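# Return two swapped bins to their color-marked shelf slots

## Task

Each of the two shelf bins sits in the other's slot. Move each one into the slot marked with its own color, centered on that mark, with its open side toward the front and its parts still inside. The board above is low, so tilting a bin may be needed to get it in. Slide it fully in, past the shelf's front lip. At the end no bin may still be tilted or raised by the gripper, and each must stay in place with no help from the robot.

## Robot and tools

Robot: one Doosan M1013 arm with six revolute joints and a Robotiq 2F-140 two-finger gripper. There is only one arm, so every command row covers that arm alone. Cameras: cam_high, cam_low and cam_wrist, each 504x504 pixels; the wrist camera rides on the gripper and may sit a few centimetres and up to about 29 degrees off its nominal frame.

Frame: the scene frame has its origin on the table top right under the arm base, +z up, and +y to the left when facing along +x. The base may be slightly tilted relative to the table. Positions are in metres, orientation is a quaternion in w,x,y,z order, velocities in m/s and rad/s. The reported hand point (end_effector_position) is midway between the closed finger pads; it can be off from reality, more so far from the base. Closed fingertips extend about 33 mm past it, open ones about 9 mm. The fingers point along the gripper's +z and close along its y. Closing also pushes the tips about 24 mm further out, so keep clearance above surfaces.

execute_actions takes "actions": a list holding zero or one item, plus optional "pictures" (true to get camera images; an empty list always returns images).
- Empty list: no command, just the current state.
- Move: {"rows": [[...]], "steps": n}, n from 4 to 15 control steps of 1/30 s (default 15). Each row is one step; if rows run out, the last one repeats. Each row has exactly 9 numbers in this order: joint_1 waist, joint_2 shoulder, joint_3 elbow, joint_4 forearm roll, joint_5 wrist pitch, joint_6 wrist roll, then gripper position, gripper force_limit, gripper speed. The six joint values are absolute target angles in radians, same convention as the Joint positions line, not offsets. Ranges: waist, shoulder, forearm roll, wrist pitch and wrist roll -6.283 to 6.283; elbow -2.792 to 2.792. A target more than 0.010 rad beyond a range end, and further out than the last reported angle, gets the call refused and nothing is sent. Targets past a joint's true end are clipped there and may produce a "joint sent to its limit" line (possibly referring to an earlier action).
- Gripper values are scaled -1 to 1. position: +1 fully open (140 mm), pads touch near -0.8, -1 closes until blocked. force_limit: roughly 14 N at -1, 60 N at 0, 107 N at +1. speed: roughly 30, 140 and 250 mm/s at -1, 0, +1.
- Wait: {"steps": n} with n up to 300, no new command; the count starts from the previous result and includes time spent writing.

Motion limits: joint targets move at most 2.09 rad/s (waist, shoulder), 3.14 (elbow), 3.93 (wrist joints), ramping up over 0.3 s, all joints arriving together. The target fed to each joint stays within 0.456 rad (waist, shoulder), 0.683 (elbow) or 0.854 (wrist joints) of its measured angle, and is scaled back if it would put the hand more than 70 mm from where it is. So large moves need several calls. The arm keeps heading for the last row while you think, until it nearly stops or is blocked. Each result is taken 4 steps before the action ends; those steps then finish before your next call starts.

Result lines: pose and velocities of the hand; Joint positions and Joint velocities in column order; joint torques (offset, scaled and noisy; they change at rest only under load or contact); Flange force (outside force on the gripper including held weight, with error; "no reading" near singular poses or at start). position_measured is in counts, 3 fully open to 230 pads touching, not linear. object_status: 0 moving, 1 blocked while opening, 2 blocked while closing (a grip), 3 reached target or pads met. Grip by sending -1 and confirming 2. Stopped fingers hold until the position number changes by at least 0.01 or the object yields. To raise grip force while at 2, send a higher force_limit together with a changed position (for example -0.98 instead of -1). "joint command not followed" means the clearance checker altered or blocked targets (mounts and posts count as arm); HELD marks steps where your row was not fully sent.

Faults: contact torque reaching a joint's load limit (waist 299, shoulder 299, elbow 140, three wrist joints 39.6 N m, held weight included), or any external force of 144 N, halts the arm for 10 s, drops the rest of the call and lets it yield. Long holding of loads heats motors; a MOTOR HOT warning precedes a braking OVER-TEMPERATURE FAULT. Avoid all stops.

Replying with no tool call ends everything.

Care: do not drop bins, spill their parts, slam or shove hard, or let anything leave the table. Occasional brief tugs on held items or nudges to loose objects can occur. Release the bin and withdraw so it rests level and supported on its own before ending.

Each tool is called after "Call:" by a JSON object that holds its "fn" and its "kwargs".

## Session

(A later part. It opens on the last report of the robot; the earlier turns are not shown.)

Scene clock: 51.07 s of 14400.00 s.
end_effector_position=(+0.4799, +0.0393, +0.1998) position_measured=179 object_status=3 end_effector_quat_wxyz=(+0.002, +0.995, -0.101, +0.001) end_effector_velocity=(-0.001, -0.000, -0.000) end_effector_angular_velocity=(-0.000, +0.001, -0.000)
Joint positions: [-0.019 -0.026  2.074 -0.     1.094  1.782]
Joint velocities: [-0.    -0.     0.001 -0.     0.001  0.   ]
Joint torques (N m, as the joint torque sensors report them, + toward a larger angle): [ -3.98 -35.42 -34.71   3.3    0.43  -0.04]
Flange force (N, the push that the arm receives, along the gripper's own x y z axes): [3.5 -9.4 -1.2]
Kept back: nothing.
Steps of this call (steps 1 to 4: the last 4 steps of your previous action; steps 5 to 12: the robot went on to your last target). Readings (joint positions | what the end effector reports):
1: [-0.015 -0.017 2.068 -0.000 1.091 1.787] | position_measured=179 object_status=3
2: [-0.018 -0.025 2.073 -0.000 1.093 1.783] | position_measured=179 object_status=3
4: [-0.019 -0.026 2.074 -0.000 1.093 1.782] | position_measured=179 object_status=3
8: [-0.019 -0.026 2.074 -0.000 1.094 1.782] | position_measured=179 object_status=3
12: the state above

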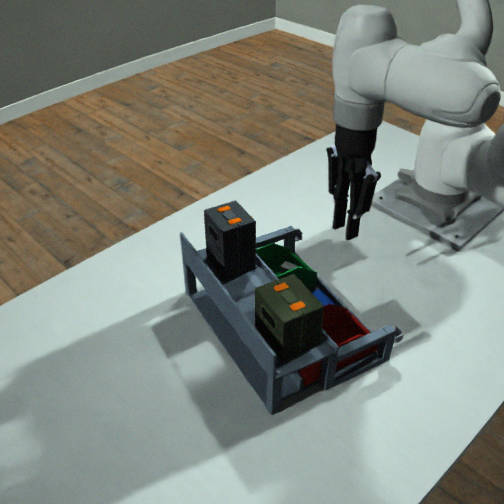

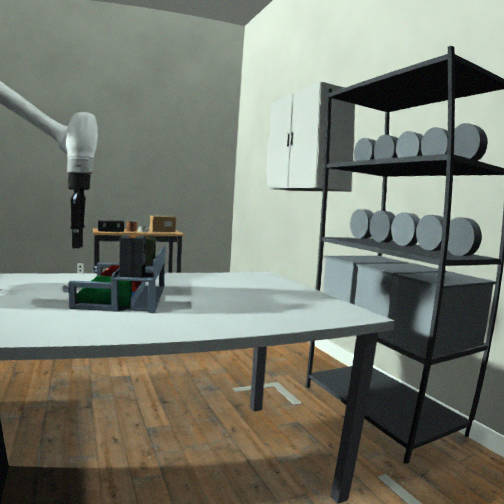

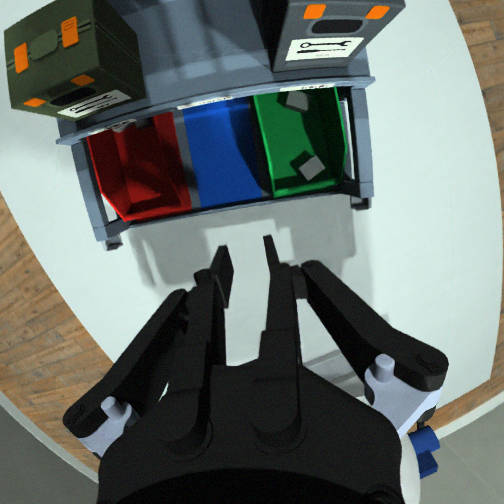

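Call:
{"fn": "execute_actions", "kwargs": {"actions": [{"rows":[[-0.125,0.173,1.987,0,0.9816,1.69,-0.4,0.5,0]]}]}}

Call:
{"fn": "execute_actions", "kwargs": {"actions": [{"steps":8}]}}

Call:
{"fn": "execute_actions", "kwargs": {"actions": [{"rows":[[-0.125,0.208,2.013,0,0.9206,1.69,-0.4,0.5,0],[-0.125,0.208,2.013,0,0.9206,1.69,-0.4,0.5,0],[-0.125,0.208,2.013,0,0.9206,1.69,-0.4,0.5,0],[-0.125,0.234,2.036,0,0.8716,1.69,-0.4,0.5,0]],"steps":13}], "pictures": true}}

Call:
{"fn": "execute_actions", "kwargs": {"actions": [{"rows":[[-0.125,0.234,2.036,0,0.8716,1.69,-1,0.5,-0.5]]}]}}

Call:
{"fn": "execute_actions", "kwargs": {"actions": [{"steps":10}]}}

Call:
{"fn": "execute_actions", "kwargs": {"actions": [{"rows":[[-0.127,0.2325,2.0347,0,0.8744,1.70,-1,0.5,-0.5],[-0.127,0.2325,2.0347,0,0.8744,1.70,-1,0.5,-0.5],[-0.129,0.2325,2.0347,0,0.8744,1.71,-1,0.5,-0.5],[-0.129,0.2325,2.0347,0,0.8744,1.71,-1,0.5,-0.5],[-0.131,0.2325,2.0347,0,0.8744,1.72,-1,0.5,-0.5],[-0.131,0.2325,2.0347,0,0.8744,1.72,-1,0.5,-0.5],[-0.133,0.2325,2.0347,0,0.8744,1.73,-1,0.5,-0.5],[-0.133,0.2325,2.0347,0,0.8744,1.73,-1,0.5,-0.5],[-0.135,0.2325,2.0347,0,0.8744,1.74,-1,0.5,-0.5]]}]}}

Call:
{"fn": "execute_actions", "kwargs": {"actions": [{"rows":[[-0.135,0.2325,2.0347,0,0.8744,1.74,-0.45,0.5,-0.3]],"steps":14}]}}

Call:
{"fn": "execute_actions", "kwargs": {"actions": [{"rows":[[-0.135,0.165,1.985,0,0.9916,1.74,-0.45,0.5,0]],"steps":11}]}}

Call:
{"fn": "execute_actions", "kwargs": {"actions": [{"rows":[[-0.0185,-0.026,2.074,0,1.0936,1.782,-0.4,0,0]]}]}}

Call:
{"fn": "execute_actions", "kwargs": {"actions": [{"steps":10}], "pictures": true}}

Call:
{"fn": "zoom_image", "kwargs": {"camera": "cam_wrist", "region": [40, 40, 460, 340]}}

Call:
{"fn": "zoom_image", "kwargs": {"camera": "cam_low", "region": [50, 230, 170, 320]}}

Scene clock: 51.93 s of 14400.00 s.
end_effector_position=(+0.5698, -0.0195, +0.1386) position_measured=179 object_status=3 end_effector_quat_wxyz=(+0.002, +0.994, -0.108, +0.000) end_effector_velocity=(+0.097, -0.082, -0.085) end_effector_angular_velocity=(+0.000, +0.004, -0.020)
Joint positions: [-0.123  0.169  1.989  0.     0.984  1.692]
Joint velocities: [-0.126  0.232 -0.101 -0.    -0.128 -0.106]
Joint torques (N m, as the joint torque sensors report them, + toward a larger angle): [ 17.3  -89.37 -31.71   3.41   0.82  -0.11]
Flange force (N, the push that the arm receives, along the gripper's own x y z axes): [-2.3 -0.5 -7.6]
Steps of this call (steps 1 to 15: the robot went on to your last target; steps 16 to 26: the first 11 steps of this action). Readings (joint positions | what the end effector reports):
16: [-0.019 -0.026 2.074 0.000 1.094 1.782] | position_measured=179 object_status=3
17: [-0.020 -0.023 2.073 0.000 1.092 1.780] | position_measured=179 object_status=3
19: [-0.036 0.007 2.059 0.000 1.075 1.766] | position_measured=179 object_status=3
23: [-0.094 0.115 2.013 0.000 1.015 1.717] | position_measured=179 object_status=3
26: the state above

Scene clock: 52.20 s of 14400.00 s.
end_effector_position=(+0.5720, -0.0211, +0.1372) position_measured=179 object_status=3 end_effector_quat_wxyz=(+0.002, +0.994, -0.108, +0.001) end_effector_velocity=(-0.000, -0.000, -0.000) end_effector_angular_velocity=(-0.000, +0.000, -0.001)
Joint positions: [-0.125  0.173  1.987  0.     0.982  1.69 ]
Joint velocities: [-0.     0.     0.    -0.    -0.     0.001]
Joint torques (N m, as the joint torque sensors report them, + toward a larger angle): [ -2.35 -50.27 -31.68   3.14   0.83   0.24]
Flange force (N, the push that the arm receives, along the gripper's own x y z axes): [1.8 -3.6 -3.1]
Kept back: nothing.
Steps of this call (steps 1 to 4: the last 4 steps of your previous action; steps 5 to 8: the robot went on to your last target). Readings (joint positions | what the end effector reports):
1: [-0.125 0.173 1.987 0.000 0.982 1.690] | position_measured=179 object_status=3
2: [-0.125 0.173 1.987 0.000 0.982 1.690] | position_measured=179 object_status=3
4: [-0.125 0.173 1.987 0.000 0.982 1.690] | position_measured=179 object_status=3
8: the state above

Scene clock: 52.50 s of 14400.00 s.
end_effector_position=(+0.5721, -0.0212, +0.0804) position_measured=179 object_status=3 end_effector_quat_wxyz=(+0.002, +0.994, -0.108, +0.001) end_effector_velocity=(+0.002, -0.000, +0.000) end_effector_angular_velocity=(-0.001, -0.005, -0.000)
Joint positions: [-0.125  0.234  2.036  0.     0.872  1.69 ]
Joint velocities: [-0.    -0.001 -0.    -0.    -0.004  0.   ]
Joint torques (N m, as the joint torque sensors report them, + toward a larger angle): [ -7.35 -47.32 -28.52   2.29   0.44   0.14]
Flange force (N, the push that the arm receives, along the gripper's own x y z axes): [-6.8 -10.5 -6.5]
Steps of this call (steps 1 to 9: the first 9 steps of this action). Readings (joint positions | what the end effector reports):
1: [-0.125 0.173 1.987 0.000 0.981 1.690] | position_measured=179 object_status=3
2: [-0.125 0.176 1.989 0.000 0.975 1.690] | position_measured=179 object_status=3
4: [-0.125 0.200 2.008 0.000 0.934 1.690] | position_measured=179 object_status=3
8: [-0.125 0.234 2.036 0.000 0.872 1.690] | position_measured=179 object_status=3
9: the state above

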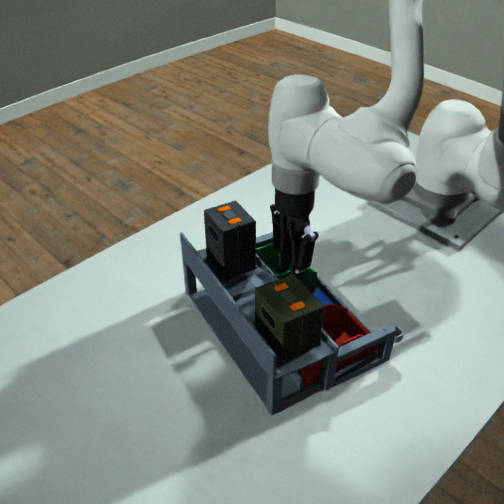

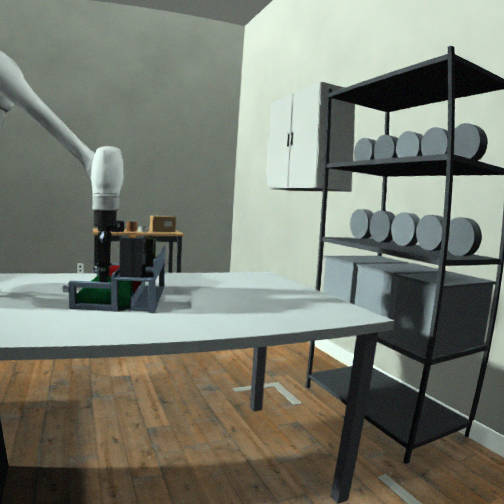

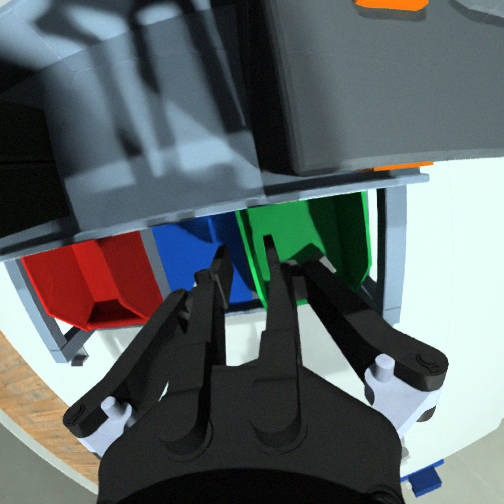

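Scene clock: 53.00 s of 14400.00 s.
end_effector_position=(+0.5722, -0.0212, +0.0804) position_measured=222 object_status=0 end_effector_quat_wxyz=(+0.002, +0.994, -0.108, +0.001) end_effector_velocity=(-0.000, +0.000, -0.000) end_effector_angular_velocity=(+0.000, +0.000, -0.000)
Joint positions: [-0.125  0.234  2.036  0.     0.872  1.69 ]
Joint velocities: [ 0. -0.  0.  0.  0.  0.]
Joint torques (N m, as the joint torque sensors report them, + toward a larger angle): [  0.5  -53.21 -28.64   2.5    0.6   -0.06]
Flange force (N, the push that the arm receives, along the gripper's own x y z axes): [2.4 0.6 -5.0]
Steps of this call (steps 1 to 4: the last 4 steps of your previous action; steps 5 to 15: the first 11 steps of this action). Readings (joint positions | what the end effector reports):
5: [-0.125 0.234 2.036 0.000 0.872 1.690] | position_measured=179 object_status=0
6: [-0.125 0.234 2.036 0.000 0.872 1.690] | position_measured=181 object_status=0
8: [-0.125 0.234 2.036 0.000 0.872 1.690] | position_measured=190 object_status=0
12: [-0.125 0.234 2.036 0.000 0.872 1.690] | position_measured=209 object_status=0
15: the state above

Scene clock: 53.33 s of 14400.00 s.
end_effector_position=(+0.5722, -0.0212, +0.0805) position_measured=231 object_status=3 end_effector_quat_wxyz=(+0.002, +0.994, -0.108, +0.001) end_effector_velocity=(-0.000, -0.000, -0.000) end_effector_angular_velocity=(-0.000, +0.001, -0.000)
Joint positions: [-0.125  0.234  2.036  0.     0.872  1.69 ]
Joint velocities: [ 0.     0.    -0.    -0.     0.001  0.   ]
Joint torques (N m, as the joint torque sensors report them, + toward a larger angle): [ -5.51 -51.04 -26.22   2.47   0.33  -0.25]
Flange force (N, the push that the arm receives, along the gripper's own x y z axes): [2.7 -10.3 -9.3]
Kept back: nothing.
Steps of this call (steps 1 to 4: the last 4 steps of your previous action; steps 5 to 10: the robot went on to your last target). Readings (joint positions | what the end effector reports):
1: [-0.125 0.234 2.036 0.000 0.872 1.690] | position_measured=227 object_status=0
2: [-0.125 0.234 2.036 0.000 0.872 1.690] | position_measured=231 object_status=0
4: [-0.125 0.234 2.036 0.000 0.872 1.690] | position_measured=231 object_status=0
8: [-0.125 0.234 2.036 0.000 0.872 1.690] | position_measured=231 object_status=3
10: the state above

Scene clock: 53.70 s of 14400.00 s.
end_effector_position=(+0.5720, -0.0268, +0.0819) position_measured=231 object_status=3 end_effector_quat_wxyz=(+0.002, +0.991, -0.137, +0.001) end_effector_velocity=(-0.001, -0.008, -0.000) end_effector_angular_velocity=(+0.000, +0.001, -0.073)
Joint positions: [-0.135  0.233  2.035 -0.     0.874  1.739]
Joint velocities: [-0.013  0.     0.     0.     0.001  0.059]
Joint torques (N m, as the joint torque sensors report them, + toward a larger angle): [  0.34 -55.97 -30.9    2.62   0.16  -0.12]
Flange force (N, the push that the arm receives, along the gripper's own x y z axes): [-0.4 -3.9 -1.4]
Steps of this call (steps 1 to 11: the first 11 steps of this action). Readings (joint positions | what the end effector reports):
1: [-0.125 0.234 2.036 0.000 0.872 1.690] | position_measured=231 object_status=3
2: [-0.126 0.233 2.036 -0.000 0.873 1.694] | position_measured=231 object_status=3
4: [-0.128 0.233 2.035 -0.000 0.874 1.704] | position_measured=231 object_status=3
8: [-0.132 0.233 2.035 -0.000 0.874 1.725] | position_measured=231 object_status=3
11: the state above

Scene clock: 54.17 s of 14400.00 s.
end_effector_position=(+0.5721, -0.0270, +0.0819) position_measured=186 object_status=0 end_effector_quat_wxyz=(+0.002, +0.990, -0.138, +0.001) end_effector_velocity=(+0.000, -0.000, +0.000) end_effector_angular_velocity=(+0.000, -0.001, -0.001)
Joint positions: [-0.135  0.232  2.035 -0.     0.874  1.74 ]
Joint velocities: [-0.    -0.    -0.001  0.    -0.     0.   ]
Joint torques (N m, as the joint torque sensors report them, + toward a larger angle): [ -0.74 -53.57 -29.87   2.66   1.03   0.12]
Flange force (N, the push that the arm receives, along the gripper's own x y z axes): [0.5 -0.8 -2.1]
Steps of this call (steps 1 to 4: the last 4 steps of your previous action; steps 5 to 14: the first 10 steps of this action). Readings (joint positions | what the end effector reports):
5: [-0.135 0.233 2.035 -0.000 0.874 1.740] | position_measured=231 object_status=0
6: [-0.135 0.233 2.035 -0.000 0.874 1.740] | position_measured=231 object_status=0
8: [-0.135 0.232 2.035 -0.000 0.874 1.740] | position_measured=217 object_status=0
12: [-0.135 0.232 2.035 -0.000 0.874 1.740] | position_measured=194 object_status=0
14: the state above

Scene clock: 54.53 s of 14400.00 s.
end_effector_position=(+0.5703, -0.0266, +0.1428) position_measured=186 object_status=3 end_effector_quat_wxyz=(+0.002, +0.990, -0.138, +0.001) end_effector_velocity=(-0.011, +0.001, +0.030) end_effector_angular_velocity=(+0.002, +0.014, +0.000)
Joint positions: [-0.135  0.165  1.985  0.     0.99   1.74 ]
Joint velocities: [-0.    -0.038 -0.017  0.     0.069 -0.   ]
Joint torques (N m, as the joint torque sensors report them, + toward a larger angle): [ -5.42   2.2  -15.15   1.04   0.49  -0.02]
Flange force (N, the push that the arm receives, along the gripper's own x y z axes): [-5.4 2.1 -4.0]
Steps of this call (steps 1 to 4: the last 4 steps of your previous action; steps 5 to 11: the first 7 steps of this action). Readings (joint positions | what the end effector reports):
5: [-0.135 0.232 2.035 -0.000 0.875 1.740] | position_measured=186 object_status=3
6: [-0.135 0.229 2.032 -0.000 0.881 1.740] | position_measured=186 object_status=3
8: [-0.135 0.200 2.011 -0.000 0.932 1.740] | position_measured=186 object_status=3
11: the state above

Scene clock: 55.03 s of 14400.00 s.
end_effector_position=(+0.4815, +0.0385, +0.1993) position_measured=179 object_status=3 end_effector_quat_wxyz=(+0.002, +0.995, -0.102, +0.001) end_effector_velocity=(-0.087, +0.052, +0.046) end_effector_angular_velocity=(-0.001, -0.005, +0.071)
Joint positions: [-0.02  -0.023  2.073  0.     1.092  1.781]
Joint velocities: [ 0.11  -0.177  0.079 -0.001  0.093  0.039]
Joint torques (N m, as the joint torque sensors report them, + toward a larger angle): [-20.07   5.72 -37.08   3.13  -0.34   0.34]
Flange force (N, the push that the arm receives, along the gripper's own x y z axes): [3.1 -5.8 1.0]
Steps of this call (steps 1 to 4: the last 4 steps of your previous action; steps 5 to 15: the first 11 steps of this action). Readings (joint positions | what the end effector reports):
5: [-0.135 0.165 1.985 0.000 0.992 1.740] | position_measured=186 object_status=0
6: [-0.133 0.162 1.988 0.000 0.994 1.741] | position_measured=183 object_status=0
8: [-0.115 0.132 2.003 0.000 1.009 1.747] | position_measured=179 object_status=0
12: [-0.050 0.026 2.050 0.000 1.066 1.770] | position_measured=179 object_status=3
15: the state above

Scene clock: 55.37 s of 14400.00 s.
end_effector_position=(+0.4799, +0.0394, +0.1999) position_measured=179 object_status=3 end_effector_quat_wxyz=(+0.002, +0.995, -0.101, +0.001) end_effector_velocity=(+0.000, -0.000, +0.000) end_effector_angular_velocity=(-0.000, -0.001, +0.000)
Joint positions: [-0.018 -0.026  2.074  0.     1.094  1.782]
Joint velocities: [-0.    -0.    -0.001 -0.     0.    -0.   ]
Joint torques (N m, as the joint torque sensors report them, + toward a larger angle): [ -2.34 -34.41 -34.8    3.13   0.78   0.18]
Flange force (N, the push that the arm receives, along the gripper's own x y z axes): [2.8 -5.2 -0.9]
Kept back: nothing.
Steps of this call (steps 1 to 4: the last 4 steps of your previous action; steps 5 to 10: the robot went on to your last target). Readings (joint positions | what the end effector reports):
1: [-0.018 -0.026 2.074 0.000 1.093 1.782] | position_measured=179 object_status=3
2: [-0.018 -0.026 2.074 0.000 1.093 1.782] | position_measured=179 object_status=3
4: [-0.018 -0.026 2.074 0.000 1.094 1.782] | position_measured=179 object_status=3
8: [-0.018 -0.026 2.074 0.000 1.094 1.782] | position_measured=179 object_status=3
10: the state above

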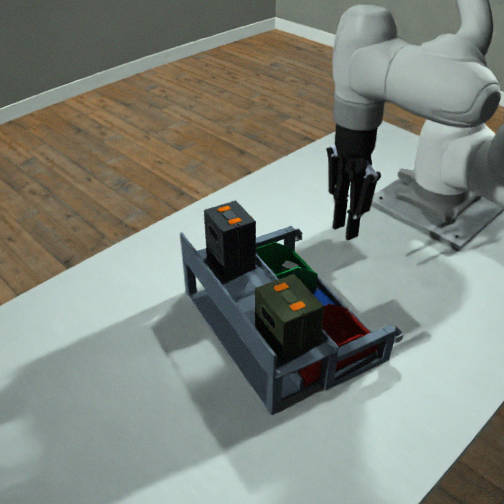

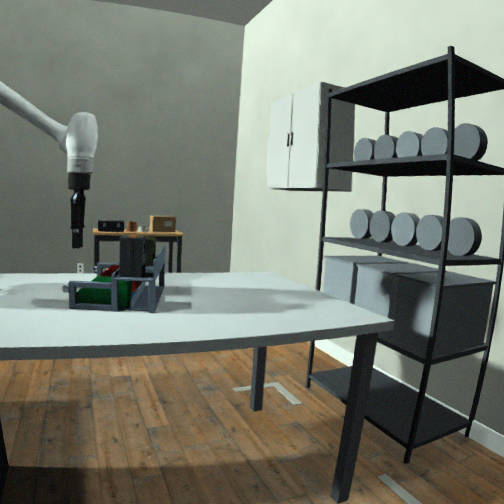

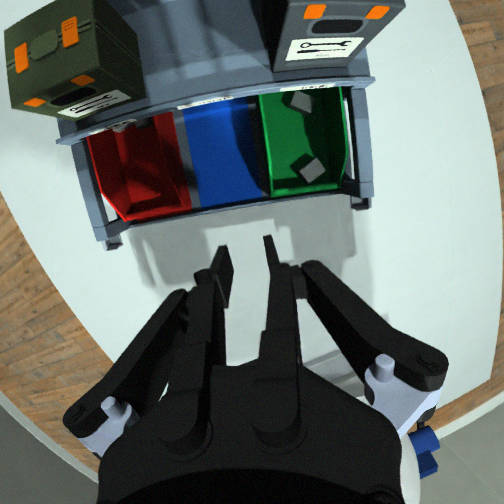

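Region (40, 40, 460, 340) of cam_wrist's 504x504 image, scaled by 1.200, with more detail than that image has; it fills the top 360 rows of this view, and the rest is white.

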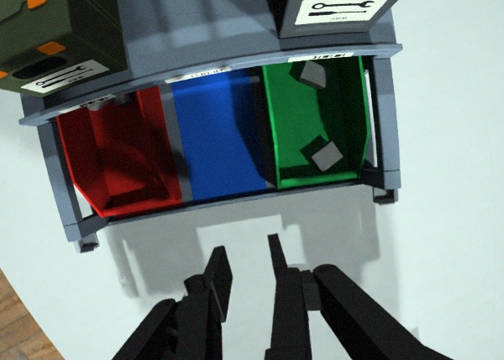

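Region (50, 230, 170, 320) of cam_low's 504x504 image, scaled by 4.200, with more detail than that image has; it fills the top 378 rows of this view, and the rest is white.

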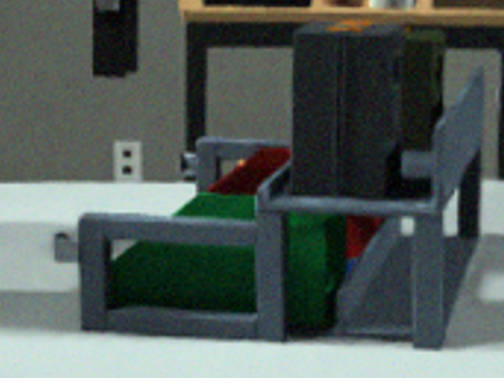

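Matches the original layout.

Call:
{"fn": "finished_scene", "kwargs": {"scene": 1}}

The scene is finished: the task was done.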